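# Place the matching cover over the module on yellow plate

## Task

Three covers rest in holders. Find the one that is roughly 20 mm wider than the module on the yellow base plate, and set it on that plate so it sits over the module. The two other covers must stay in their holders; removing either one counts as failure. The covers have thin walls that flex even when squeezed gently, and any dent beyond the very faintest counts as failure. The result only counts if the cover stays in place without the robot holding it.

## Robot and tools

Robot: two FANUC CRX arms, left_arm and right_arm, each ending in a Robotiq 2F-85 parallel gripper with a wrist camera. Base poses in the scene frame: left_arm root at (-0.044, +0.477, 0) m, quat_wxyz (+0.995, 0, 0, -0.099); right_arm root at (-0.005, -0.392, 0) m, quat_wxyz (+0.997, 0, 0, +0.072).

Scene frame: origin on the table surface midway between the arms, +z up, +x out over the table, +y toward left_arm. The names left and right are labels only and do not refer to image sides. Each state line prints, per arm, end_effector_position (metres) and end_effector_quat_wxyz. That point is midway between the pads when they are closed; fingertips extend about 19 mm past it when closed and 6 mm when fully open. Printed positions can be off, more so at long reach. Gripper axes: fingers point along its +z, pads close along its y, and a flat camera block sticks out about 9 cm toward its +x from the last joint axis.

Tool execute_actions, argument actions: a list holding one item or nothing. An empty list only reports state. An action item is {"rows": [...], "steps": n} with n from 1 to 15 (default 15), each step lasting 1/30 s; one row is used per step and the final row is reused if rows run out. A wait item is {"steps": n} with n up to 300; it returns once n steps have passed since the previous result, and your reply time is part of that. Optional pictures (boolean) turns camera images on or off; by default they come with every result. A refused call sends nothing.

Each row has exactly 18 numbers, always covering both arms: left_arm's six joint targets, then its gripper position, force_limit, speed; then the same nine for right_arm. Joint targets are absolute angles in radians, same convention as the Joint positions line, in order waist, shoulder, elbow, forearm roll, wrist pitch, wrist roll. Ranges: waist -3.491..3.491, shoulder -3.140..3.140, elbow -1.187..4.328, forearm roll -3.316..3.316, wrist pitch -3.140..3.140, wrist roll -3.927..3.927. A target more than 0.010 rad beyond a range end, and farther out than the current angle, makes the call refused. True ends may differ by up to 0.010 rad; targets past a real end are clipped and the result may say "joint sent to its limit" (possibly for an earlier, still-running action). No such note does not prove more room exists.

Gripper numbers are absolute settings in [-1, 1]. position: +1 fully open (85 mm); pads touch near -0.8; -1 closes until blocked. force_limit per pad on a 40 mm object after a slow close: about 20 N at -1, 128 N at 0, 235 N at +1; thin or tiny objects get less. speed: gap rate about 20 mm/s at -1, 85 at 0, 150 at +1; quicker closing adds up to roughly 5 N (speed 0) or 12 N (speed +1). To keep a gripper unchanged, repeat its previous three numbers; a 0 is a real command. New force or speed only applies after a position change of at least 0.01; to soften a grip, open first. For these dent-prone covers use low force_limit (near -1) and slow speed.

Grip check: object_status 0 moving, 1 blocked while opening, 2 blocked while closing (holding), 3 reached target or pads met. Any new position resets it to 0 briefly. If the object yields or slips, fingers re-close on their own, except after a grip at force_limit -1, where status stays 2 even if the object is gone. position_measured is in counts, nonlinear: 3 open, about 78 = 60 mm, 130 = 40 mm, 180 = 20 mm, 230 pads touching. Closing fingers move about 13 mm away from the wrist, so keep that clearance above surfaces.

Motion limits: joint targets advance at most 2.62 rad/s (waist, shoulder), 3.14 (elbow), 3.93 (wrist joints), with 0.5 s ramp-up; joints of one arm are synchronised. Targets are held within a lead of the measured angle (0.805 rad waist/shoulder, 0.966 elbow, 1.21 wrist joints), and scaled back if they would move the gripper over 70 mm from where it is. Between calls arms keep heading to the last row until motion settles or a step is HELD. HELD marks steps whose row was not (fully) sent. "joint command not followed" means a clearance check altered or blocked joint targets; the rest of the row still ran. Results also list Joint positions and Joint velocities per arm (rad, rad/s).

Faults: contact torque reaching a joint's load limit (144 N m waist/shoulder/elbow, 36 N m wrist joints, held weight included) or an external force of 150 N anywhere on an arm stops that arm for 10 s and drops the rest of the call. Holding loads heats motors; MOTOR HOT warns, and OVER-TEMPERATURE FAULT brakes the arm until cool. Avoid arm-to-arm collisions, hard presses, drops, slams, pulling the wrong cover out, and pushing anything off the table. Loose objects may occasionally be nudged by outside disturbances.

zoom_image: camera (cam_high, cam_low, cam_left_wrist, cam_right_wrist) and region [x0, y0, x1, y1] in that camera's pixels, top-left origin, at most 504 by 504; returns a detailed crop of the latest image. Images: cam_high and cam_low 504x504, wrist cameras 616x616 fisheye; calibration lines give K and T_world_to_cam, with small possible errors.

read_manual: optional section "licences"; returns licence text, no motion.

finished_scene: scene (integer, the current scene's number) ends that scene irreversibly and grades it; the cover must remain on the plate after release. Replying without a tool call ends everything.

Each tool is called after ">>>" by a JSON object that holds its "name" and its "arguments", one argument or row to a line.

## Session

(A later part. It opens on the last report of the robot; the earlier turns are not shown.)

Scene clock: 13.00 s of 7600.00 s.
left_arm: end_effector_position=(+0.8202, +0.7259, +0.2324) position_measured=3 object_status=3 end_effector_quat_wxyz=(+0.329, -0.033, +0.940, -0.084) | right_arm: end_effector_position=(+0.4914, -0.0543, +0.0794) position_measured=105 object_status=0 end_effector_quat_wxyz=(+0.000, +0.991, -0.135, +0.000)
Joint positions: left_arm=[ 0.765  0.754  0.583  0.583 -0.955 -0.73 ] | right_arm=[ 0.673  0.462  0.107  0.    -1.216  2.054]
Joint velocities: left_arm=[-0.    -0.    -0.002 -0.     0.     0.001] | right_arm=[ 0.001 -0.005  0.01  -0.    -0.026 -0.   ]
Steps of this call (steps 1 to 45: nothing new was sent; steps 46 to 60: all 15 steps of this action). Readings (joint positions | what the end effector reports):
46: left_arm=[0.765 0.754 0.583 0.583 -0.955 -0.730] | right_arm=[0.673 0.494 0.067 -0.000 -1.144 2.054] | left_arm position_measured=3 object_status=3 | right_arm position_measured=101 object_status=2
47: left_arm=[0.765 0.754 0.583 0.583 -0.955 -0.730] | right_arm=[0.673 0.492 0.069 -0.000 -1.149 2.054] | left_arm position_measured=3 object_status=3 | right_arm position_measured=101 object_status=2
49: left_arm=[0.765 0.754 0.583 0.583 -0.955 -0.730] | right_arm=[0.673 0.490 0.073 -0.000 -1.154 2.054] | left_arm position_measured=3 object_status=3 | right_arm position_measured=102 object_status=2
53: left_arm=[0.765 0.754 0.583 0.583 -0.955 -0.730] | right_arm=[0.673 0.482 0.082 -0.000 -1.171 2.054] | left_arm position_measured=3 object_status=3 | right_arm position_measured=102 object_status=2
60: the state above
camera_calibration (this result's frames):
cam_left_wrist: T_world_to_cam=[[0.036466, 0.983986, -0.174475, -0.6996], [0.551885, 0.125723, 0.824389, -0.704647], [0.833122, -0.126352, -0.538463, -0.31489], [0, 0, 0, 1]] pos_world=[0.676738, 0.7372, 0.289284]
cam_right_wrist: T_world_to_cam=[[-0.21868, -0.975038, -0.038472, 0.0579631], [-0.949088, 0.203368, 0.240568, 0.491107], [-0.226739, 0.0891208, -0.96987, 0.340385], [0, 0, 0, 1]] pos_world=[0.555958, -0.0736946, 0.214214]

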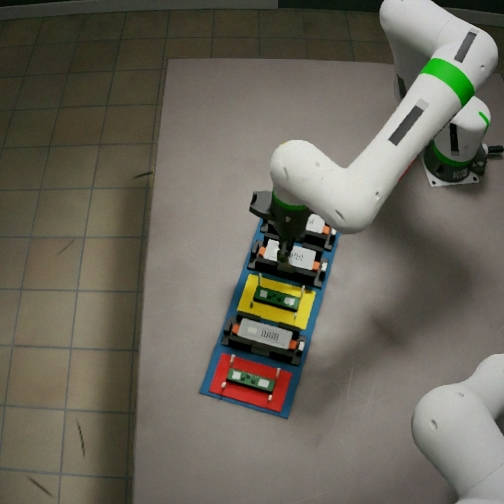

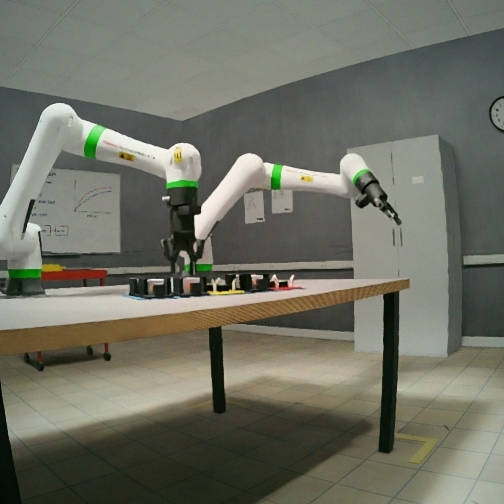

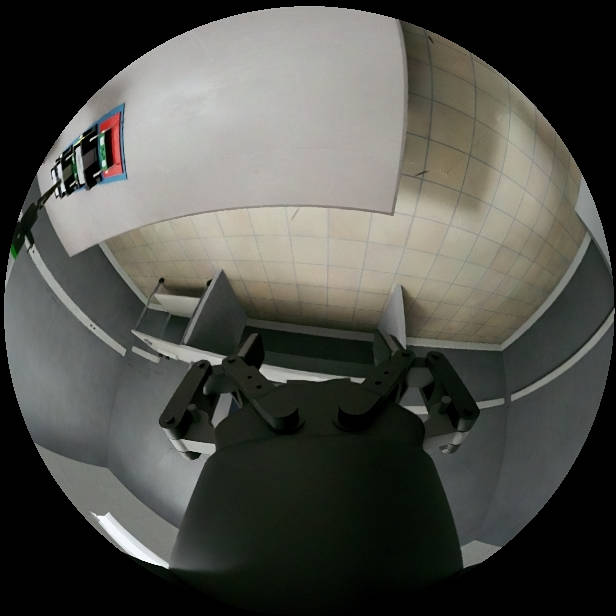

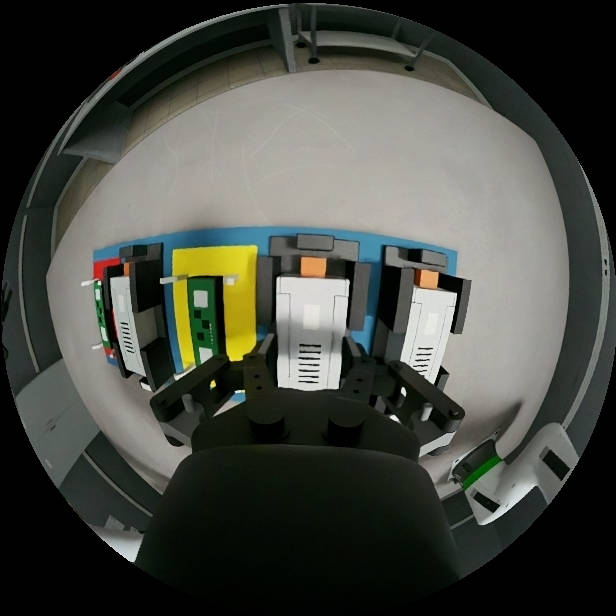

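>>> {"name": "execute_actions", "arguments": {
  "actions": [
    {"rows":[[0.765,0.754,0.583,0.583,-0.955,-0.73,1,-1,0,0.6732,0.462,0.108,0,-1.217,2.054,0.5,-1,0]],"steps":15}
  ],
  "pictures": false
}}

>>> {"name": "execute_actions", "arguments": {
  "actions": [
    {"rows":[[0.765,0.754,0.583,0.583,-0.955,-0.73,1,-1,0,0.6732,0.472,0.094,0,-1.192,2.054,0.5,-1,0],[0.765,0.754,0.583,0.583,-0.955,-0.73,1,-1,0,0.6732,0.472,0.094,0,-1.192,2.054,0.5,-1,0],[0.765,0.754,0.583,0.583,-0.955,-0.73,1,-1,0,0.6732,0.472,0.094,0,-1.192,2.054,0.5,-1,0],[0.765,0.754,0.583,0.583,-0.955,-0.73,1,-1,0,0.6732,0.483,0.08,0,-1.167,2.054,0.5,-1,0],[0.765,0.754,0.583,0.583,-0.955,-0.73,1,-1,0,0.6732,0.483,0.08,0,-1.167,2.054,0.5,-1,0],[0.765,0.754,0.583,0.583,-0.955,-0.73,1,-1,0,0.6732,0.483,0.08,0,-1.167,2.054,0.5,-1,0],[0.765,0.754,0.583,0.583,-0.955,-0.73,1,-1,0,0.6732,0.4938,0.067,0,-1.144,2.054,0.5,-1,0]],"steps":15}
  ]
}}

Scene clock: 16.93 s of 7600.00 s.
left_arm: end_effector_position=(+0.8202, +0.7259, +0.2324) position_measured=3 object_status=3 end_effector_quat_wxyz=(+0.329, -0.033, +0.940, -0.084) | right_arm: end_effector_position=(+0.4913, -0.0543, +0.0798) position_measured=137 object_status=0 end_effector_quat_wxyz=(+0.000, +0.991, -0.135, -0.000)
Joint positions: left_arm=[ 0.765  0.754  0.583  0.583 -0.955 -0.73 ] | right_arm=[ 0.673  0.462  0.108 -0.    -1.217  2.054]
Joint velocities: left_arm=[ 0.    -0.    -0.001  0.     0.001 -0.   ] | right_arm=[-0.     0.     0.     0.001 -0.     0.001]
Steps of this call (steps 1 to 15: the robot went on to your last target; steps 16 to 103: nothing new was sent; steps 104 to 118: all 15 steps of this action). Readings (joint positions | what the end effector reports):
104: left_arm=[0.765 0.754 0.583 0.583 -0.955 -0.730] | right_arm=[0.673 0.462 0.108 0.000 -1.217 2.054] | left_arm position_measured=3 object_status=3 | right_arm position_measured=230 object_status=0
105: left_arm=[0.765 0.754 0.583 0.583 -0.955 -0.730] | right_arm=[0.673 0.462 0.108 -0.000 -1.217 2.054] | left_arm position_measured=3 object_status=3 | right_arm position_measured=229 object_status=0
107: left_arm=[0.765 0.754 0.583 0.583 -0.955 -0.730] | right_arm=[0.673 0.462 0.108 0.000 -1.217 2.054] | left_arm position_measured=3 object_status=3 | right_arm position_measured=218 object_status=0
111: left_arm=[0.765 0.754 0.583 0.583 -0.955 -0.730] | right_arm=[0.673 0.462 0.108 -0.000 -1.217 2.054] | left_arm position_measured=3 object_status=3 | right_arm position_measured=190 object_status=0
118: the state above

Scene clock: 27.17 s of 7600.00 s.
left_arm: end_effector_position=(+0.8202, +0.7259, +0.2324) position_measured=3 object_status=3 end_effector_quat_wxyz=(+0.329, -0.033, +0.940, -0.084) | right_arm: end_effector_position=(+0.4926, -0.0529, +0.0655) position_measured=66 object_status=3 end_effector_quat_wxyz=(-0.002, +0.991, -0.134, +0.002)
Joint positions: left_arm=[ 0.765  0.754  0.583  0.583 -0.955 -0.73 ] | right_arm=[ 0.674  0.474  0.089  0.001 -1.18   2.054]
Joint velocities: left_arm=[ 0.001 -0.     0.    -0.001 -0.001  0.   ] | right_arm=[-0.  0.  0. -0. -0.  0.]
FORCE FAULT: contact force on the right arm reached its limit, and that arm stopped for 10 seconds. The contact can be on any part of that arm, not only on its tool. That arm's remaining commands of this call were not run. That arm holds still and accepts commands again. Move the arm away from the contact; if what it grips holds it there, let go first. Pushing or pulling that hard again can fault the arm again.
The stop of the right arm began at step 7 of this call (marked STOPPED below). From that step on that arm followed nothing that you had sent. 9 of its steps, steps kept back included, did not run and will not run. Nothing is kept back now, and the robot has no last target.
Steps of this call (steps 1 to 15: all 15 steps of this action; steps 16 to 307: the stop continued). Readings (joint positions | what the end effector reports):
1: left_arm=[0.765 0.754 0.583 0.583 -0.955 -0.730] | right_arm=[0.673 0.462 0.108 0.000 -1.216 2.054] | left_arm position_measured=3 object_status=3 | right_arm position_measured=129 object_status=0
2: left_arm=[0.765 0.754 0.583 0.583 -0.955 -0.730] | right_arm=[0.673 0.464 0.105 -0.000 -1.209 2.054] | left_arm position_measured=3 object_status=3 | right_arm position_measured=122 object_status=0
4: left_arm=[0.765 0.754 0.583 0.583 -0.955 -0.730] | right_arm=[0.673 0.471 0.095 -0.000 -1.194 2.054] | left_arm position_measured=3 object_status=3 | right_arm position_measured=107 object_status=0
7: left_arm=[0.765 0.754 0.583 0.583 -0.955 -0.730] | right_arm=[0.674 0.474 0.089 0.001 -1.180 2.054] | left_arm position_measured=3 object_status=3 | right_arm position_measured=84 object_status=0 STOPPED (the right arm)
8: left_arm=[0.765 0.754 0.583 0.583 -0.955 -0.730] | right_arm=[0.674 0.474 0.089 0.001 -1.180 2.054] | left_arm position_measured=3 object_status=3 | right_arm position_measured=77 object_status=0
307: the state above
camera_calibration (this result's frames):
cam_left_wrist: T_world_to_cam=[[0.0364664, 0.983986, -0.174475, -0.6996], [0.551885, 0.125723, 0.824389, -0.704647], [0.833122, -0.126353, -0.538463, -0.31489], [0, 0, 0, 1]] pos_world=[0.676738, 0.7372, 0.289284]
cam_right_wrist: T_world_to_cam=[[-0.217123, -0.975192, -0.043106, 0.0586101], [-0.950551, 0.201179, 0.236598, 0.496097], [-0.222057, 0.0923456, -0.970651, 0.324921], [0, 0, 0, 1]] pos_world=[0.556442, -0.0726533, 0.200536]

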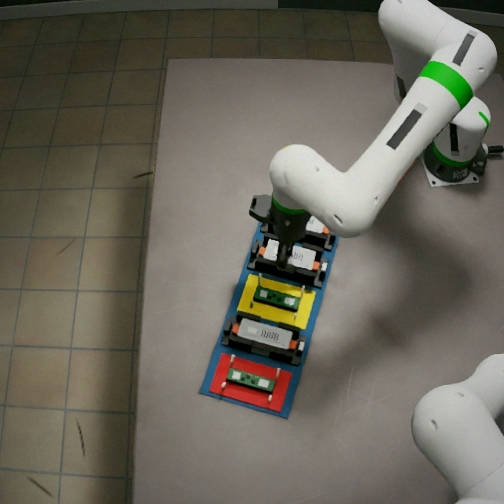

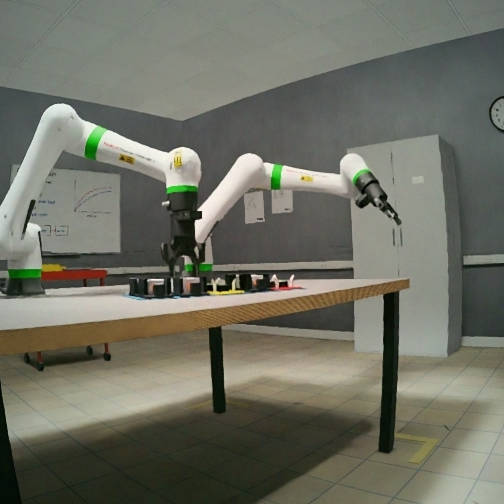

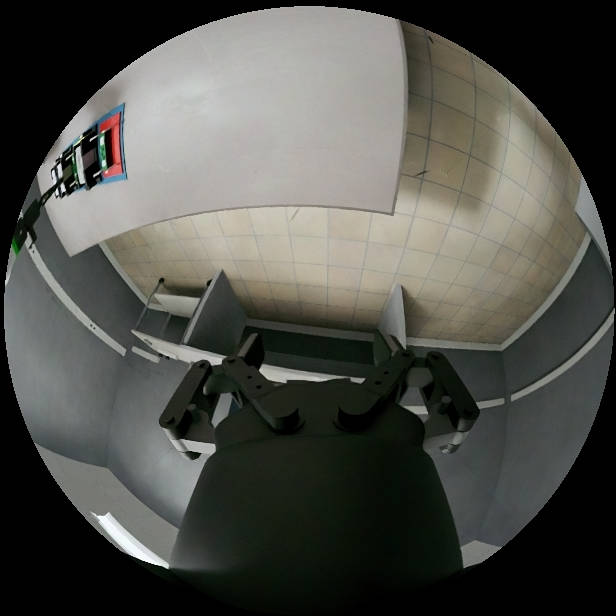

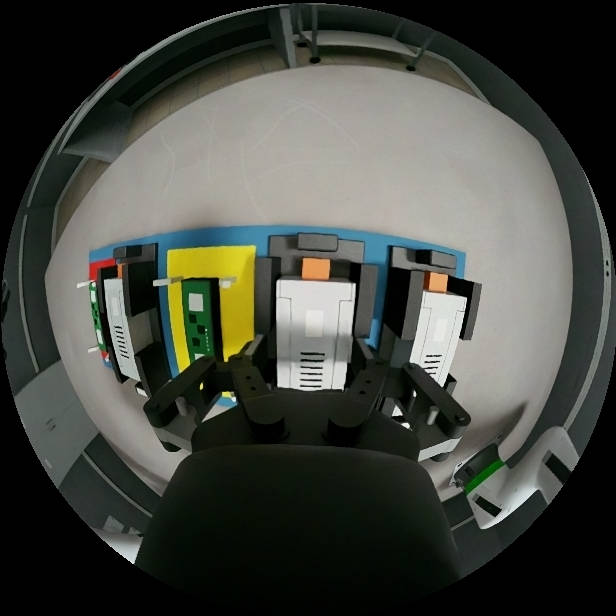

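>>> {"name": "execute_actions", "arguments": {
  "actions": [
    {"rows":[[0.765,0.754,0.583,0.583,-0.955,-0.73,1,-1,0,0.6732,0.453,0.1197,0,-1.2375,2.054,0.5,-1,0]],"steps":15}
  ]
}}

>>> {"name": "zoom_image", "arguments": {
  "camera": "cam_right_wrist",
  "region": [150,200,500,450]
}}

Scene clock: 28.33 s of 7600.00 s.
left_arm: end_effector_position=(+0.8202, +0.7259, +0.2324) position_measured=3 object_status=3 end_effector_quat_wxyz=(+0.329, -0.033, +0.940, -0.084) | right_arm: end_effector_position=(+0.4911, -0.0544, +0.0898) position_measured=66 object_status=3 end_effector_quat_wxyz=(-0.000, +0.991, -0.135, -0.000)
Joint positions: left_arm=[ 0.765  0.754  0.583  0.583 -0.955 -0.73 ] | right_arm=[ 0.673  0.453  0.12  -0.    -1.237  2.054]
Joint velocities: left_arm=[-0.     0.    -0.    -0.001 -0.    -0.   ] | right_arm=[-0.     0.     0.    -0.001 -0.    -0.001]
Steps of this call (steps 1 to 20: nothing new was sent; steps 21 to 35: all 15 steps of this action). Readings (joint positions | what the end effector reports):
21: left_arm=[0.765 0.754 0.583 0.583 -0.955 -0.730] | right_arm=[0.674 0.474 0.090 0.001 -1.181 2.054] | left_arm position_measured=3 object_status=3 | right_arm position_measured=66 object_status=3
22: left_arm=[0.765 0.754 0.583 0.583 -0.955 -0.730] | right_arm=[0.674 0.472 0.093 0.001 -1.188 2.054] | left_arm position_measured=3 object_status=3 | right_arm position_measured=66 object_status=3
24: left_arm=[0.765 0.754 0.583 0.583 -0.955 -0.730] | right_arm=[0.674 0.459 0.111 0.001 -1.220 2.054] | left_arm position_measured=3 object_status=3 | right_arm position_measured=66 object_status=3
28: left_arm=[0.765 0.754 0.583 0.583 -0.955 -0.730] | right_arm=[0.673 0.453 0.119 -0.000 -1.237 2.054] | left_arm position_measured=3 object_status=3 | right_arm position_measured=66 object_status=3
35: the state above
camera_calibration (this result's frames):
cam_left_wrist: T_world_to_cam=[[0.036466, 0.983986, -0.174475, -0.6996], [0.551885, 0.125723, 0.824389, -0.704647], [0.833123, -0.126352, -0.538463, -0.31489], [0, 0, 0, 1]] pos_world=[0.676738, 0.7372, 0.289284]
cam_right_wrist: T_world_to_cam=[[-0.21861, -0.975053, -0.0384965, 0.058157], [-0.949049, 0.203273, 0.240802, 0.488308], [-0.22697, 0.0891769, -0.96981, 0.350457], [0, 0, 0, 1]] pos_world=[0.555685, -0.0738062, 0.22453]

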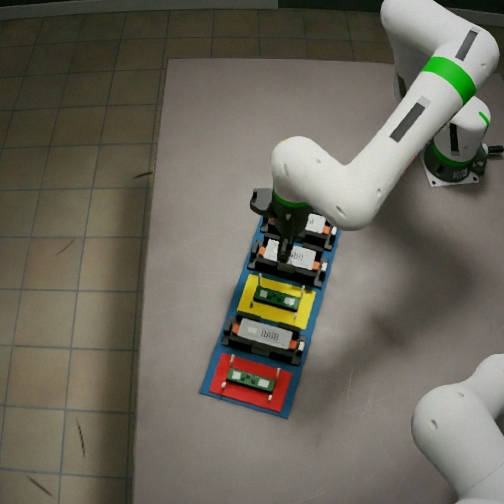

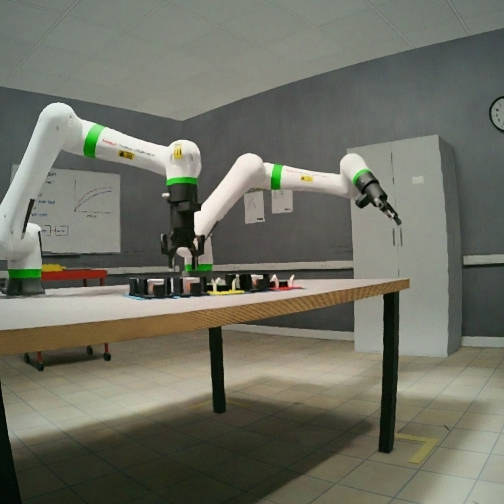

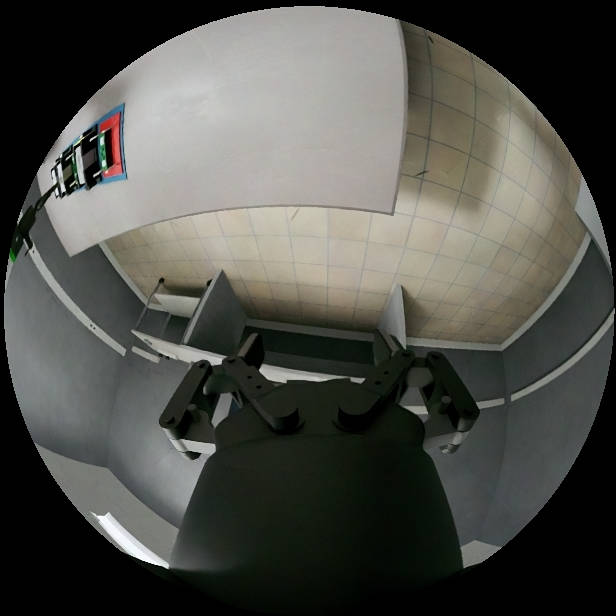

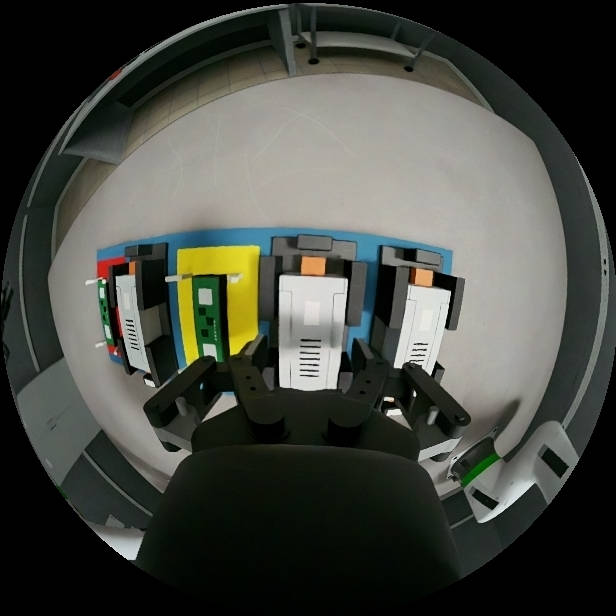

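Region (150, 200, 500, 450) of cam_right_wrist's 616x616 image, scaled by 1.440, with more detail than that image has; it fills the top 360 rows of this view, and the rest is white.

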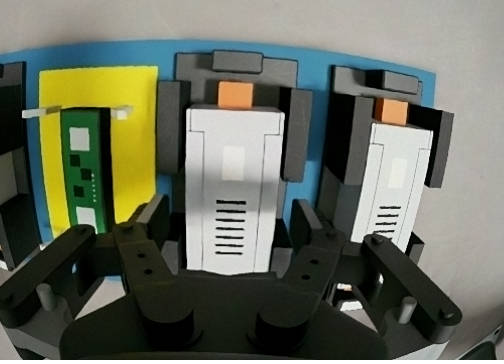

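>>> {"name": "execute_actions", "arguments": {
  "actions": [
    {"rows":[[0.765,0.754,0.583,0.583,-0.955,-0.73,1,-1,0,0.6732,0.462,0.108,0,-1.217,2.054,0.5,-1,0],[0.765,0.754,0.583,0.583,-0.955,-0.73,1,-1,0,0.6732,0.462,0.108,0,-1.217,2.054,0.5,-1,0],[0.765,0.754,0.583,0.583,-0.955,-0.73,1,-1,0,0.6732,0.472,0.094,0,-1.192,2.054,0.5,-1,0],[0.765,0.754,0.583,0.583,-0.955,-0.73,1,-1,0,0.6732,0.472,0.094,0,-1.192,2.054,0.5,-1,0],[0.765,0.754,0.583,0.583,-0.955,-0.73,1,-1,0,0.6732,0.472,0.094,0,-1.192,2.054,0.5,-1,0],[0.765,0.754,0.583,0.583,-0.955,-0.73,1,-1,0,0.6732,0.483,0.08,0,-1.167,2.054,0.5,-1,0],[0.765,0.754,0.583,0.583,-0.955,-0.73,1,-1,0,0.6732,0.483,0.08,0,-1.167,2.054,0.5,-1,0],[0.765,0.754,0.583,0.583,-0.955,-0.73,1,-1,0,0.6732,0.483,0.08,0,-1.167,2.054,0.5,-1,0],[0.765,0.754,0.583,0.583,-0.955,-0.73,1,-1,0,0.6732,0.4938,0.067,0,-1.144,2.054,0.5,-1,0]],"steps":15}
  ],
  "pictures": false
}}

>>> {"name": "execute_actions", "arguments": {
  "actions": [
    {"rows":[[0.765,0.754,0.583,0.583,-0.955,-0.73,1,-1,0,0.6732,0.4938,0.067,0,-1.144,2.054,-1,-0.8,-1]],"steps":15}
  ],
  "pictures": false
}}

>>> {"name": "execute_actions", "arguments": {
  "actions": [
    {"steps":30}
  ],
  "pictures": false
}}

Scene clock: 30.70 s of 7600.00 s.
left_arm: end_effector_position=(+0.8202, +0.7259, +0.2324) position_measured=3 object_status=3 end_effector_quat_wxyz=(+0.329, -0.033, +0.940, -0.084) | right_arm: end_effector_position=(+0.4912, -0.0544, +0.0450) position_measured=66 object_status=3 end_effector_quat_wxyz=(-0.000, +0.991, -0.135, +0.000)
Joint positions: left_arm=[ 0.765  0.754  0.583  0.583 -0.955 -0.73 ] | right_arm=[ 0.673  0.494  0.067 -0.    -1.144  2.054]
Joint velocities: left_arm=[-0.002  0.    -0.     0.001  0.001  0.   ] | right_arm=[-0.001  0.001 -0.003 -0.     0.006 -0.   ]
Steps of this call (steps 1 to 15: the robot went on to your last target; steps 16 to 56: nothing new was sent; steps 57 to 71: all 15 steps of this action). Readings (joint positions | what the end effector reports):
57: left_arm=[0.765 0.754 0.583 0.583 -0.955 -0.730] | right_arm=[0.673 0.453 0.120 0.000 -1.237 2.054] | left_arm position_measured=3 object_status=3 | right_arm position_measured=66 object_status=3
58: left_arm=[0.765 0.754 0.583 0.583 -0.955 -0.730] | right_arm=[0.673 0.455 0.116 0.000 -1.230 2.054] | left_arm position_measured=3 object_status=3 | right_arm position_measured=66 object_status=3
60: left_arm=[0.765 0.754 0.583 0.583 -0.955 -0.730] | right_arm=[0.673 0.464 0.105 0.000 -1.211 2.054] | left_arm position_measured=3 object_status=3 | right_arm position_measured=66 object_status=3
64: left_arm=[0.765 0.754 0.583 0.583 -0.955 -0.730] | right_arm=[0.673 0.479 0.085 0.000 -1.176 2.054] | left_arm position_measured=3 object_status=3 | right_arm position_measured=66 object_status=3
71: the state above

Scene clock: 31.20 s of 7600.00 s.
left_arm: end_effector_position=(+0.8202, +0.7259, +0.2324) position_measured=3 object_status=3 end_effector_quat_wxyz=(+0.329, -0.033, +0.940, -0.084) | right_arm: end_effector_position=(+0.4911, -0.0545, +0.0448) position_measured=88 object_status=0 end_effector_quat_wxyz=(-0.000, +0.991, -0.135, -0.000)
Joint positions: left_arm=[ 0.765  0.754  0.583  0.583 -0.955 -0.73 ] | right_arm=[ 0.673  0.494  0.067 -0.    -1.144  2.054]
Joint velocities: left_arm=[-0.     0.001 -0.    -0.001 -0.    -0.   ] | right_arm=[-0.001 -0.     0.     0.    -0.001 -0.   ]
Steps of this call (steps 1 to 15: all 15 steps of this action). Readings (joint positions | what the end effector reports):
1: left_arm=[0.765 0.754 0.583 0.583 -0.955 -0.730] | right_arm=[0.673 0.494 0.067 -0.000 -1.144 2.054] | left_arm position_measured=3 object_status=3 | right_arm position_measured=66 object_status=0
2: left_arm=[0.765 0.754 0.583 0.583 -0.955 -0.730] | right_arm=[0.673 0.494 0.067 -0.000 -1.144 2.054] | left_arm position_measured=3 object_status=3 | right_arm position_measured=67 object_status=0
4: left_arm=[0.765 0.754 0.583 0.583 -0.955 -0.730] | right_arm=[0.673 0.494 0.067 -0.000 -1.144 2.054] | left_arm position_measured=3 object_status=3 | right_arm position_measured=69 object_status=0
8: left_arm=[0.765 0.754 0.583 0.583 -0.955 -0.730] | right_arm=[0.673 0.494 0.067 -0.000 -1.144 2.054] | left_arm position_measured=3 object_status=3 | right_arm position_measured=76 object_status=0
15: the state above

Scene clock: 32.20 s of 7600.00 s.
left_arm: end_effector_position=(+0.8202, +0.7259, +0.2324) position_measured=3 object_status=3 end_effector_quat_wxyz=(+0.329, -0.033, +0.940, -0.084) | right_arm: end_effector_position=(+0.4911, -0.0545, +0.0448) position_measured=104 object_status=2 end_effector_quat_wxyz=(+0.000, +0.991, -0.135, -0.000)
Joint positions: left_arm=[ 0.765  0.754  0.583  0.583 -0.955 -0.73 ] | right_arm=[ 0.673  0.494  0.067 -0.    -1.144  2.054]
Joint velocities: left_arm=[ 0.     0.     0.002  0.     0.001 -0.   ] | right_arm=[-0.    -0.    -0.     0.001  0.     0.   ]
Steps of this call (steps 1 to 15: the robot went on to your last target; steps 16 to 30: nothing new was sent). Readings (joint positions | what the end effector reports):
1: left_arm=[0.765 0.754 0.583 0.583 -0.955 -0.730] | right_arm=[0.673 0.494 0.067 -0.000 -1.144 2.054] | left_arm position_measured=3 object_status=3 | right_arm position_measured=90 object_status=0
2: left_arm=[0.765 0.754 0.583 0.583 -0.955 -0.730] | right_arm=[0.673 0.494 0.067 -0.000 -1.144 2.054] | left_arm position_measured=3 object_status=3 | right_arm position_measured=92 object_status=0
4: left_arm=[0.765 0.754 0.583 0.583 -0.955 -0.730] | right_arm=[0.673 0.494 0.067 -0.000 -1.144 2.054] | left_arm position_measured=3 object_status=3 | right_arm position_measured=95 object_status=0
8: left_arm=[0.765 0.754 0.583 0.583 -0.955 -0.730] | right_arm=[0.673 0.494 0.067 -0.000 -1.144 2.054] | left_arm position_measured=3 object_status=3 | right_arm position_measured=101 object_status=0
30: the state above
All arms were judged still, so your last target was given up. Only a new action makes them travel on or press farther. Fingers that are still opening or closing keep moving.

Lift very slowly.

>>> {"name": "execute_actions", "arguments": {
  "actions": [
    {"rows":[[0.765,0.754,0.583,0.583,-0.955,-0.73,1,-1,0,0.6732,0.491,0.0704,0,-1.150,2.054,-1,-0.8,-1],[0.765,0.754,0.583,0.583,-0.955,-0.73,1,-1,0,0.6732,0.491,0.0704,0,-1.150,2.054,-1,-0.8,-1],[0.765,0.754,0.583,0.583,-0.955,-0.73,1,-1,0,0.6732,0.491,0.0704,0,-1.150,2.054,-1,-0.8,-1],[0.765,0.754,0.583,0.583,-0.955,-0.73,1,-1,0,0.6732,0.4883,0.0736,0,-1.1556,2.054,-1,-0.8,-1],[0.765,0.754,0.583,0.583,-0.955,-0.73,1,-1,0,0.6732,0.4883,0.0736,0,-1.1556,2.054,-1,-0.8,-1],[0.765,0.754,0.583,0.583,-0.955,-0.73,1,-1,0,0.6732,0.4883,0.0736,0,-1.1556,2.054,-1,-0.8,-1],[0.765,0.754,0.583,0.583,-0.955,-0.73,1,-1,0,0.6732,0.4856,0.0768,0,-1.1614,2.054,-1,-0.8,-1],[0.765,0.754,0.583,0.583,-0.955,-0.73,1,-1,0,0.6732,0.4856,0.0768,0,-1.1614,2.054,-1,-0.8,-1],[0.765,0.754,0.583,0.583,-0.955,-0.73,1,-1,0,0.6732,0.4856,0.0768,0,-1.1614,2.054,-1,-0.8,-1],[0.765,0.754,0.583,0.583,-0.955,-0.73,1,-1,0,0.6732,0.483,0.080,0,-1.167,2.054,-1,-0.8,-1]],"steps":15}
  ],
  "pictures": false
}}

>>> {"name": "execute_actions", "arguments": {
  "actions": [
    {"rows":[[0.765,0.754,0.583,0.583,-0.955,-0.73,1,-1,0,0.6732,0.480,0.0835,0,-1.173,2.054,-1,-0.8,-1],[0.765,0.754,0.583,0.583,-0.955,-0.73,1,-1,0,0.6732,0.480,0.0835,0,-1.173,2.054,-1,-0.8,-1],[0.765,0.754,0.583,0.583,-0.955,-0.73,1,-1,0,0.6732,0.480,0.0835,0,-1.173,2.054,-1,-0.8,-1],[0.765,0.754,0.583,0.583,-0.955,-0.73,1,-1,0,0.6732,0.4775,0.087,0,-1.1795,2.054,-1,-0.8,-1],[0.765,0.754,0.583,0.583,-0.955,-0.73,1,-1,0,0.6732,0.4775,0.087,0,-1.1795,2.054,-1,-0.8,-1],[0.765,0.754,0.583,0.583,-0.955,-0.73,1,-1,0,0.6732,0.4775,0.087,0,-1.1795,2.054,-1,-0.8,-1],[0.765,0.754,0.583,0.583,-0.955,-0.73,1,-1,0,0.6732,0.475,0.0905,0,-1.1855,2.054,-1,-0.8,-1],[0.765,0.754,0.583,0.583,-0.955,-0.73,1,-1,0,0.6732,0.475,0.0905,0,-1.1855,2.054,-1,-0.8,-1],[0.765,0.754,0.583,0.583,-0.955,-0.73,1,-1,0,0.6732,0.475,0.0905,0,-1.1855,2.054,-1,-0.8,-1],[0.765,0.754,0.583,0.583,-0.955,-0.73,1,-1,0,0.6732,0.472,0.094,0,-1.192,2.054,-1,-0.8,-1]],"steps":15}
  ]
}}

>>> {"name": "zoom_image", "arguments": {
  "camera": "cam_low",
  "region": [120,210,260,310]
}}

Scene clock: 35.23 s of 7600.00 s.
left_arm: end_effector_position=(+0.8202, +0.7259, +0.2324) position_measured=3 object_status=3 end_effector_quat_wxyz=(+0.329, -0.033, +0.940, -0.084) | right_arm: end_effector_position=(+0.4914, -0.0541, +0.0562) position_measured=104 object_status=2 end_effector_quat_wxyz=(-0.000, +0.991, -0.135, +0.000)
Joint positions: left_arm=[ 0.765  0.754  0.583  0.583 -0.955 -0.73 ] | right_arm=[ 0.673  0.483  0.08   0.    -1.167  2.054]
Joint velocities: left_arm=[-0.001 -0.     0.001 -0.     0.    -0.   ] | right_arm=[ 0.    -0.001  0.001 -0.    -0.003 -0.   ]
Steps of this call (steps 1 to 76: nothing new was sent; steps 77 to 91: all 15 steps of this action). Readings (joint positions | what the end effector reports):
77: left_arm=[0.765 0.754 0.583 0.583 -0.955 -0.730] | right_arm=[0.673 0.494 0.067 0.000 -1.144 2.054] | left_arm position_measured=3 object_status=3 | right_arm position_measured=104 object_status=2
78: left_arm=[0.765 0.754 0.583 0.583 -0.955 -0.730] | right_arm=[0.673 0.493 0.069 0.000 -1.147 2.054] | left_arm position_measured=3 object_status=3 | right_arm position_measured=104 object_status=2
80: left_arm=[0.765 0.754 0.583 0.583 -0.955 -0.730] | right_arm=[0.673 0.491 0.070 0.000 -1.150 2.054] | left_arm position_measured=3 object_status=3 | right_arm position_measured=104 object_status=2
84: left_arm=[0.765 0.754 0.583 0.583 -0.955 -0.730] | right_arm=[0.673 0.487 0.075 0.000 -1.158 2.054] | left_arm position_measured=3 object_status=3 | right_arm position_measured=104 object_status=2
91: the state above

Scene clock: 35.73 s of 7600.00 s.
left_arm: end_effector_position=(+0.8202, +0.7259, +0.2324) position_measured=3 object_status=3 end_effector_quat_wxyz=(+0.329, -0.033, +0.940, -0.084) | right_arm: end_effector_position=(+0.4915, -0.0540, +0.0682) position_measured=104 object_status=2 end_effector_quat_wxyz=(-0.000, +0.991, -0.135, +0.000)
Joint positions: left_arm=[ 0.765  0.754  0.583  0.583 -0.955 -0.73 ] | right_arm=[ 0.673  0.472  0.094  0.    -1.192  2.054]
Joint velocities: left_arm=[-0.     0.001 -0.     0.     0.     0.   ] | right_arm=[-0.    -0.001  0.002 -0.    -0.003 -0.001]
Steps of this call (steps 1 to 15: all 15 steps of this action). Readings (joint positions | what the end effector reports):
1: left_arm=[0.765 0.754 0.583 0.583 -0.955 -0.730] | right_arm=[0.673 0.483 0.080 0.000 -1.168 2.054] | left_arm position_measured=3 object_status=3 | right_arm position_measured=104 object_status=2
2: left_arm=[0.765 0.754 0.583 0.583 -0.955 -0.730] | right_arm=[0.673 0.482 0.082 0.000 -1.170 2.054] | left_arm position_measured=3 object_status=3 | right_arm position_measured=104 object_status=2
4: left_arm=[0.765 0.754 0.583 0.583 -0.955 -0.730] | right_arm=[0.673 0.480 0.084 0.000 -1.173 2.054] | left_arm position_measured=3 object_status=3 | right_arm position_measured=104 object_status=2
8: left_arm=[0.765 0.754 0.583 0.583 -0.955 -0.730] | right_arm=[0.673 0.476 0.089 0.000 -1.182 2.054] | left_arm position_measured=3 object_status=3 | right_arm position_measured=104 object_status=2
15: the state above
camera_calibration (this result's frames):
cam_left_wrist: T_world_to_cam=[[0.0364662, 0.983986, -0.174475, -0.6996], [0.551885, 0.125723, 0.824389, -0.704647], [0.833122, -0.126352, -0.538463, -0.31489], [0, 0, 0, 1]] pos_world=[0.676738, 0.7372, 0.289284]
cam_right_wrist: T_world_to_cam=[[-0.218543, -0.975041, -0.0391675, 0.057805], [-0.949209, 0.2031, 0.240318, 0.493888], [-0.226365, 0.0896981, -0.969904, 0.329354], [0, 0, 0, 1]] pos_world=[0.555991, -0.0734888, 0.203016]

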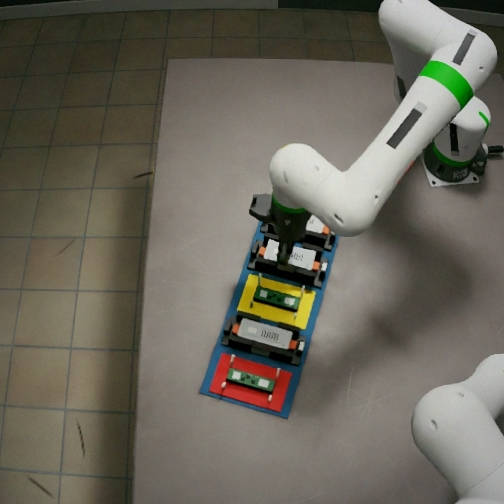

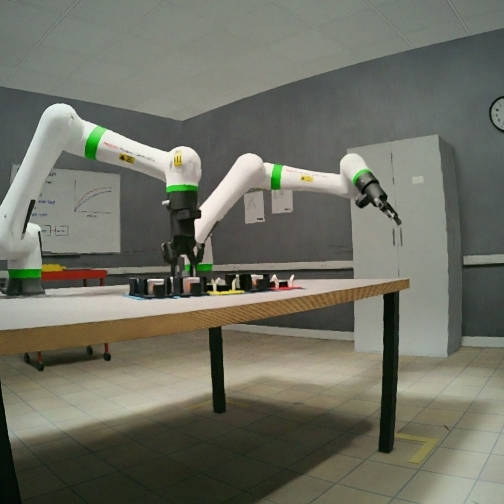

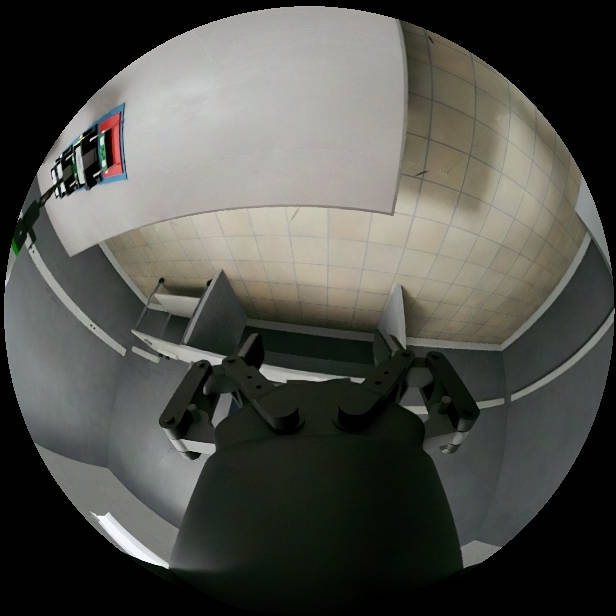

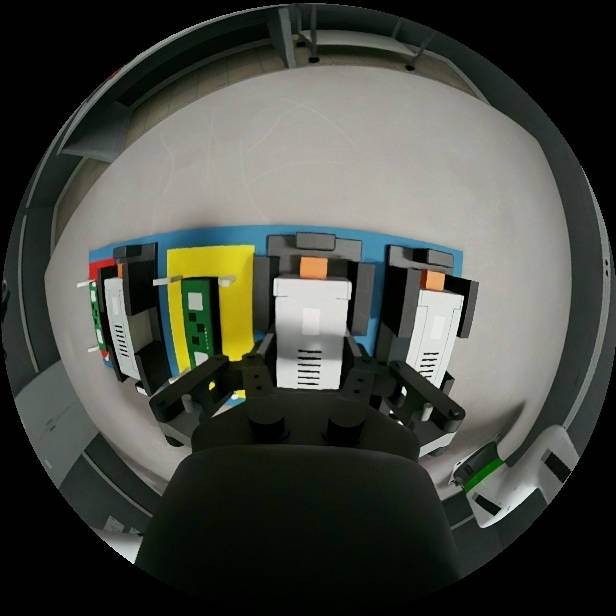

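Region (120, 210, 260, 310) of cam_low's 504x504 image, scaled by 3.600, with more detail than that image has; it fills the top 360 rows of this view, and the rest is white.

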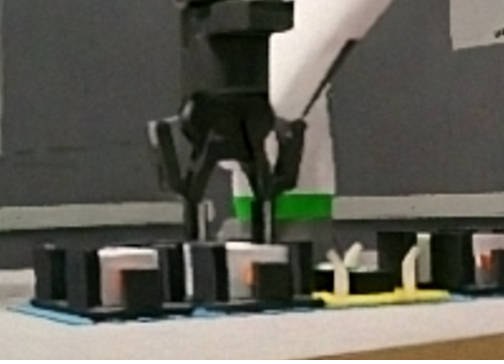

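>>> {"name": "execute_actions", "arguments": {
  "actions": [
    {"rows":[[0.765,0.754,0.583,0.583,-0.955,-0.73,1,-1,0,0.6732,0.468,0.099,0,-1.201,2.054,-1,-0.8,-1],[0.765,0.754,0.583,0.583,-0.955,-0.73,1,-1,0,0.6732,0.468,0.099,0,-1.201,2.054,-1,-0.8,-1],[0.765,0.754,0.583,0.583,-0.955,-0.73,1,-1,0,0.6732,0.468,0.099,0,-1.201,2.054,-1,-0.8,-1],[0.765,0.754,0.583,0.583,-0.955,-0.73,1,-1,0,0.6732,0.465,0.1035,0,-1.209,2.054,-1,-0.8,-1],[0.765,0.754,0.583,0.583,-0.955,-0.73,1,-1,0,0.6732,0.465,0.1035,0,-1.209,2.054,-1,-0.8,-1],[0.765,0.754,0.583,0.583,-0.955,-0.73,1,-1,0,0.6732,0.465,0.1035,0,-1.209,2.054,-1,-0.8,-1],[0.765,0.754,0.583,0.583,-0.955,-0.73,1,-1,0,0.6732,0.462,0.108,0,-1.217,2.054,-1,-0.8,-1]],"steps":12}
  ]
}}

>>> {"name": "zoom_image", "arguments": {
  "camera": "cam_low",
  "region": [120,210,260,310]
}}

Scene clock: 37.23 s of 7600.00 s.
left_arm: end_effector_position=(+0.8202, +0.7259, +0.2324) position_measured=3 object_status=3 end_effector_quat_wxyz=(+0.329, -0.033, +0.940, -0.084) | right_arm: end_effector_position=(+0.4913, -0.0543, +0.0797) position_measured=120 object_status=0 end_effector_quat_wxyz=(+0.000, +0.991, -0.135, -0.000)
Joint positions: left_arm=[ 0.765  0.754  0.583  0.583 -0.955 -0.73 ] | right_arm=[ 0.673  0.462  0.108  0.    -1.217  2.054]
Joint velocities: left_arm=[ 0.001  0.    -0.    -0.     0.002 -0.001] | right_arm=[-0.001 -0.     0.003 -0.    -0.004 -0.001]
Steps of this call (steps 1 to 15: the robot went on to your last target; steps 16 to 33: nothing new was sent; steps 34 to 45: all 12 steps of this action). Readings (joint positions | what the end effector reports):
34: left_arm=[0.765 0.754 0.583 0.583 -0.955 -0.730] | right_arm=[0.673 0.472 0.094 0.000 -1.193 2.054] | left_arm position_measured=3 object_status=3 | right_arm position_measured=104 object_status=2
35: left_arm=[0.765 0.754 0.583 0.583 -0.955 -0.730] | right_arm=[0.673 0.470 0.096 0.000 -1.197 2.054] | left_arm position_measured=3 object_status=3 | right_arm position_measured=104 object_status=2
37: left_arm=[0.765 0.754 0.583 0.583 -0.955 -0.730] | right_arm=[0.673 0.468 0.099 0.000 -1.201 2.054] | left_arm position_measured=3 object_status=3 | right_arm position_measured=106 object_status=0
41: left_arm=[0.765 0.754 0.583 0.583 -0.955 -0.730] | right_arm=[0.673 0.464 0.105 0.000 -1.213 2.054] | left_arm position_measured=3 object_status=3 | right_arm position_measured=113 object_status=0
45: the state above
camera_calibration (this result's frames):
cam_left_wrist: T_world_to_cam=[[0.0364664, 0.983986, -0.174475, -0.6996], [0.551885, 0.125723, 0.824389, -0.704647], [0.833123, -0.126352, -0.538463, -0.31489], [0, 0, 0, 1]] pos_world=[0.676738, 0.7372, 0.289284]
cam_right_wrist: T_world_to_cam=[[-0.2186, -0.975062, -0.0383013, 0.05794], [-0.949039, 0.203307, 0.240812, 0.490887], [-0.22702, 0.0889912, -0.969816, 0.340741], [0, 0, 0, 1]] pos_world=[0.555892, -0.0736285, 0.214463]

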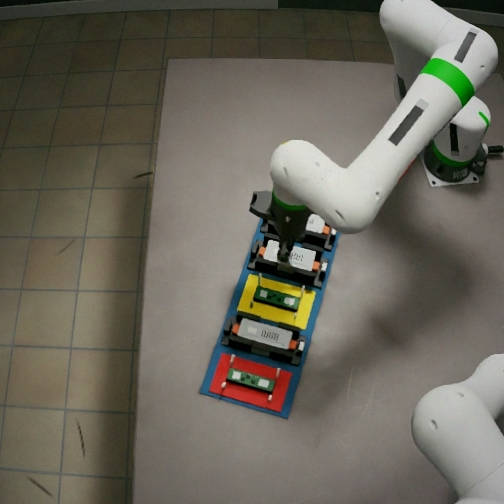

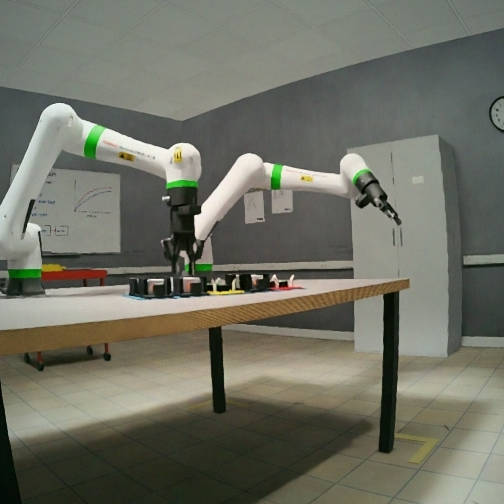

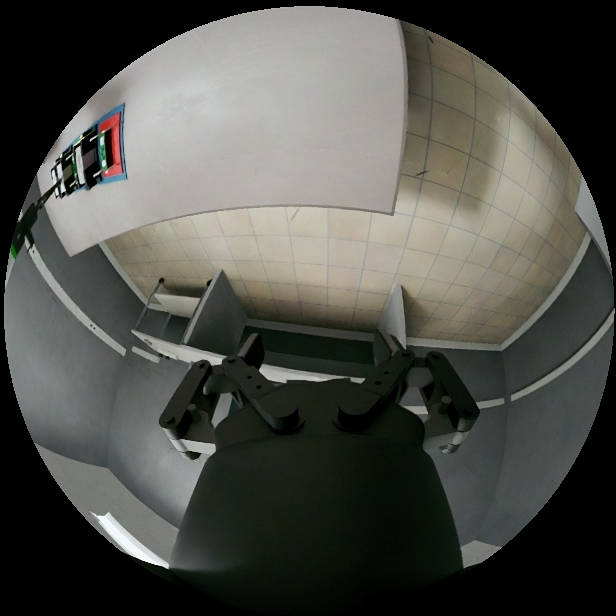

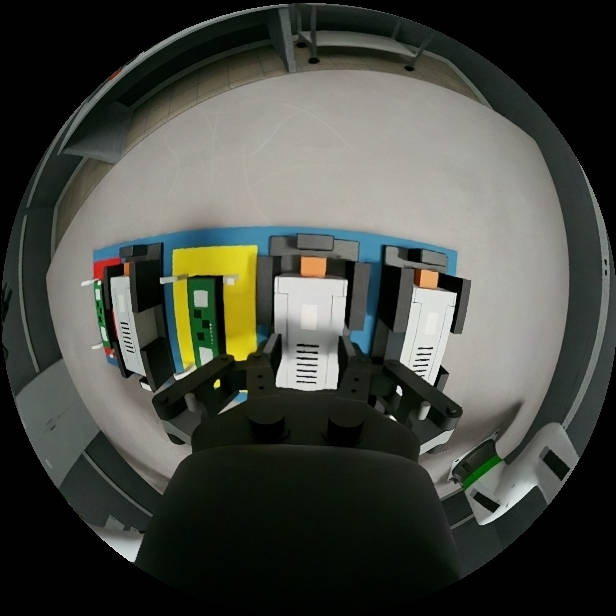

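Region (120, 210, 260, 310) of cam_low's 504x504 image, scaled by 3.600, with more detail than that image has; it fills the top 360 rows of this view, and the rest is white.

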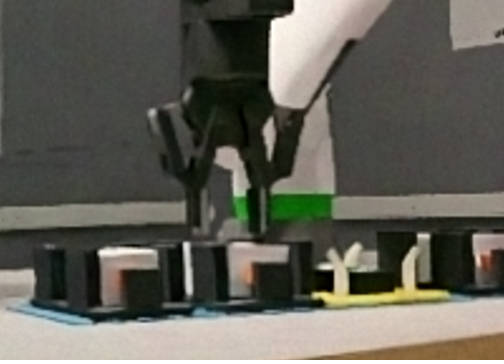

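>>> {"name": "execute_actions", "arguments": {
  "actions": [
    {"rows":[[0.765,0.754,0.583,0.583,-0.955,-0.73,1,-1,0,0.6732,0.462,0.108,0,-1.217,2.054,0.5,-1,0]],"steps":15}
  ],
  "pictures": false
}}

>>> {"name": "execute_actions", "arguments": {
  "actions": [
    {"rows":[[0.765,0.754,0.583,0.583,-0.955,-0.73,1,-1,0,0.6732,0.472,0.094,0,-1.192,2.054,0.5,-1,0],[0.765,0.754,0.583,0.583,-0.955,-0.73,1,-1,0,0.6732,0.472,0.094,0,-1.192,2.054,0.5,-1,0],[0.765,0.754,0.583,0.583,-0.955,-0.73,1,-1,0,0.6732,0.472,0.094,0,-1.192,2.054,0.5,-1,0],[0.765,0.754,0.583,0.583,-0.955,-0.73,1,-1,0,0.6732,0.483,0.08,0,-1.167,2.054,0.5,-1,0],[0.765,0.754,0.583,0.583,-0.955,-0.73,1,-1,0,0.6732,0.483,0.08,0,-1.167,2.054,0.5,-1,0],[0.765,0.754,0.583,0.583,-0.955,-0.73,1,-1,0,0.6732,0.483,0.08,0,-1.167,2.054,0.5,-1,0],[0.765,0.754,0.583,0.583,-0.955,-0.73,1,-1,0,0.6732,0.4938,0.067,0,-1.144,2.054,0.5,-1,0]],"steps":15}
  ]
}}

>>> {"name": "zoom_image", "arguments": {
  "camera": "cam_right_wrist",
  "region": [180,200,450,450]
}}

Scene clock: 39.47 s of 7600.00 s.
left_arm: end_effector_position=(+0.8202, +0.7259, +0.2324) position_measured=3 object_status=3 end_effector_quat_wxyz=(+0.329, -0.033, +0.940, -0.084) | right_arm: end_effector_position=(+0.4913, -0.0543, +0.0798) position_measured=121 object_status=0 end_effector_quat_wxyz=(+0.000, +0.991, -0.135, -0.000)
Joint positions: left_arm=[ 0.765  0.754  0.583  0.583 -0.955 -0.73 ] | right_arm=[ 0.673  0.462  0.108 -0.    -1.217  2.054]
Joint velocities: left_arm=[ 0.001  0.001 -0.    -0.    -0.     0.   ] | right_arm=[-0.001  0.    -0.     0.001 -0.    -0.   ]
Steps of this call (steps 1 to 15: the robot went on to your last target; steps 16 to 52: nothing new was sent; steps 53 to 67: all 15 steps of this action). Readings (joint positions | what the end effector reports):
53: left_arm=[0.765 0.754 0.583 0.583 -0.955 -0.730] | right_arm=[0.673 0.462 0.108 -0.000 -1.217 2.054] | left_arm position_measured=3 object_status=3 | right_arm position_measured=214 object_status=0
54: left_arm=[0.765 0.754 0.583 0.583 -0.955 -0.730] | right_arm=[0.673 0.462 0.108 -0.000 -1.217 2.054] | left_arm position_measured=3 object_status=3 | right_arm position_measured=213 object_status=0
56: left_arm=[0.765 0.754 0.583 0.583 -0.955 -0.730] | right_arm=[0.673 0.462 0.108 -0.000 -1.217 2.054] | left_arm position_measured=3 object_status=3 | right_arm position_measured=202 object_status=0
60: left_arm=[0.765 0.754 0.583 0.583 -0.955 -0.730] | right_arm=[0.673 0.462 0.108 -0.000 -1.217 2.054] | left_arm position_measured=3 object_status=3 | right_arm position_measured=173 object_status=0
67: the state above

Scene clock: 39.97 s of 7600.00 s.
left_arm: end_effector_position=(+0.8202, +0.7259, +0.2324) position_measured=3 object_status=3 end_effector_quat_wxyz=(+0.329, -0.033, +0.940, -0.084) | right_arm: end_effector_position=(+0.4911, -0.0544, +0.0449) position_measured=66 object_status=0 end_effector_quat_wxyz=(-0.000, +0.991, -0.135, +0.000)
Joint positions: left_arm=[ 0.765  0.754  0.583  0.583 -0.955 -0.73 ] | right_arm=[ 0.673  0.494  0.067 -0.    -1.144  2.054]
Joint velocities: left_arm=[-0.     0.001  0.    -0.    -0.001  0.001] | right_arm=[ 0.001  0.001 -0.001 -0.001  0.001  0.001]
Steps of this call (steps 1 to 15: all 15 steps of this action). Readings (joint positions | what the end effector reports):
1: left_arm=[0.765 0.754 0.583 0.583 -0.955 -0.730] | right_arm=[0.673 0.462 0.108 -0.000 -1.216 2.054] | left_arm position_measured=3 object_status=3 | right_arm position_measured=113 object_status=0
2: left_arm=[0.765 0.754 0.583 0.583 -0.955 -0.730] | right_arm=[0.673 0.464 0.105 -0.000 -1.209 2.054] | left_arm position_measured=3 object_status=3 | right_arm position_measured=106 object_status=0
4: left_arm=[0.765 0.754 0.583 0.583 -0.955 -0.730] | right_arm=[0.673 0.471 0.095 -0.000 -1.194 2.054] | left_arm position_measured=3 object_status=3 | right_arm position_measured=90 object_status=0
8: left_arm=[0.765 0.754 0.583 0.583 -0.955 -0.730] | right_arm=[0.673 0.486 0.076 -0.000 -1.160 2.054] | left_arm position_measured=3 object_status=3 | right_arm position_measured=69 object_status=0
15: the state above
camera_calibration (this result's frames):
cam_left_wrist: T_world_to_cam=[[0.0364661, 0.983986, -0.174475, -0.6996], [0.551885, 0.125723, 0.824389, -0.704647], [0.833122, -0.126352, -0.538463, -0.31489], [0, 0, 0, 1]] pos_world=[0.676738, 0.7372, 0.289284]
cam_right_wrist: T_world_to_cam=[[-0.21862, -0.975047, -0.0385866, 0.0564342], [-0.949072, 0.20327, 0.240715, 0.499145], [-0.226865, 0.0892466, -0.969829, 0.306917], [0, 0, 0, 1]] pos_world=[0.555691, -0.0738267, 0.179682]

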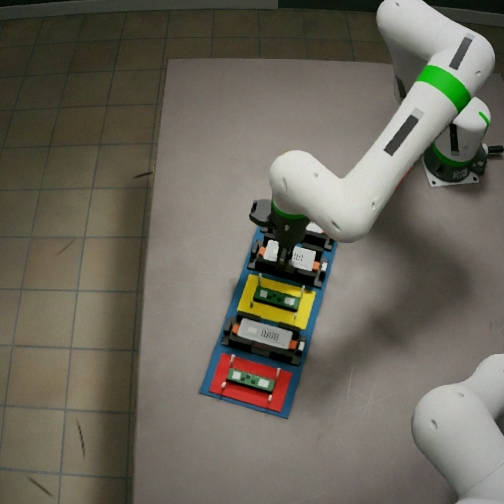

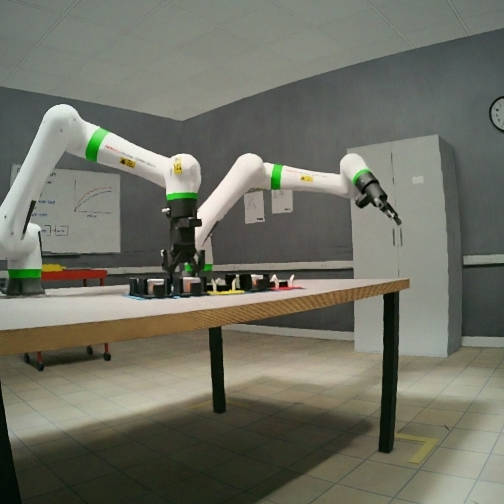

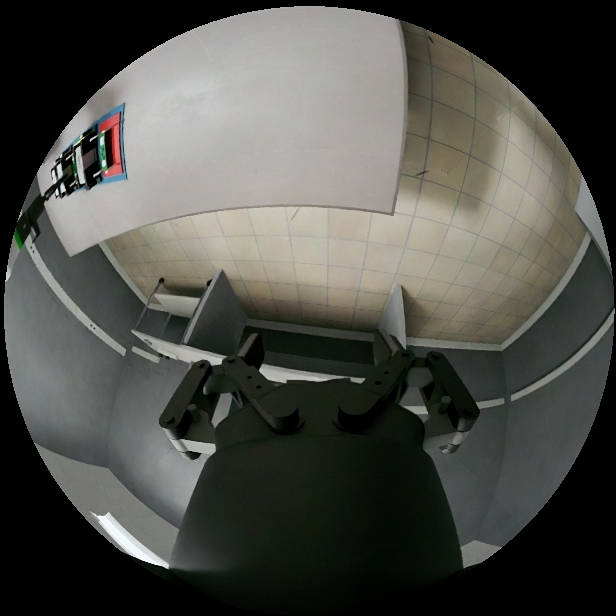

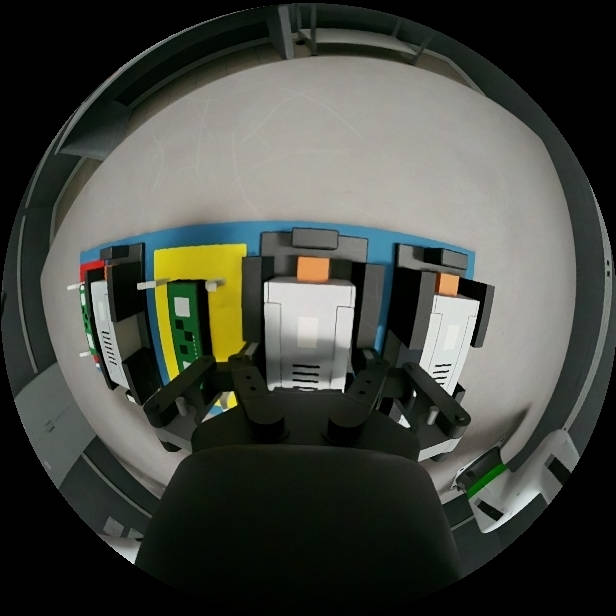

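Region (180, 200, 450, 450) of cam_right_wrist's 616x616 image, scaled by 1.867, with more detail than that image has; it fills the top 467 rows of this view, and the rest is white.

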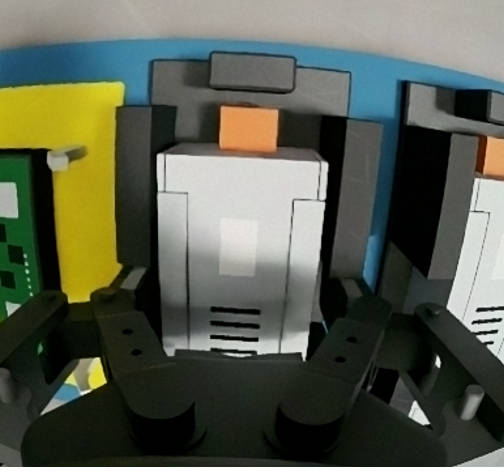

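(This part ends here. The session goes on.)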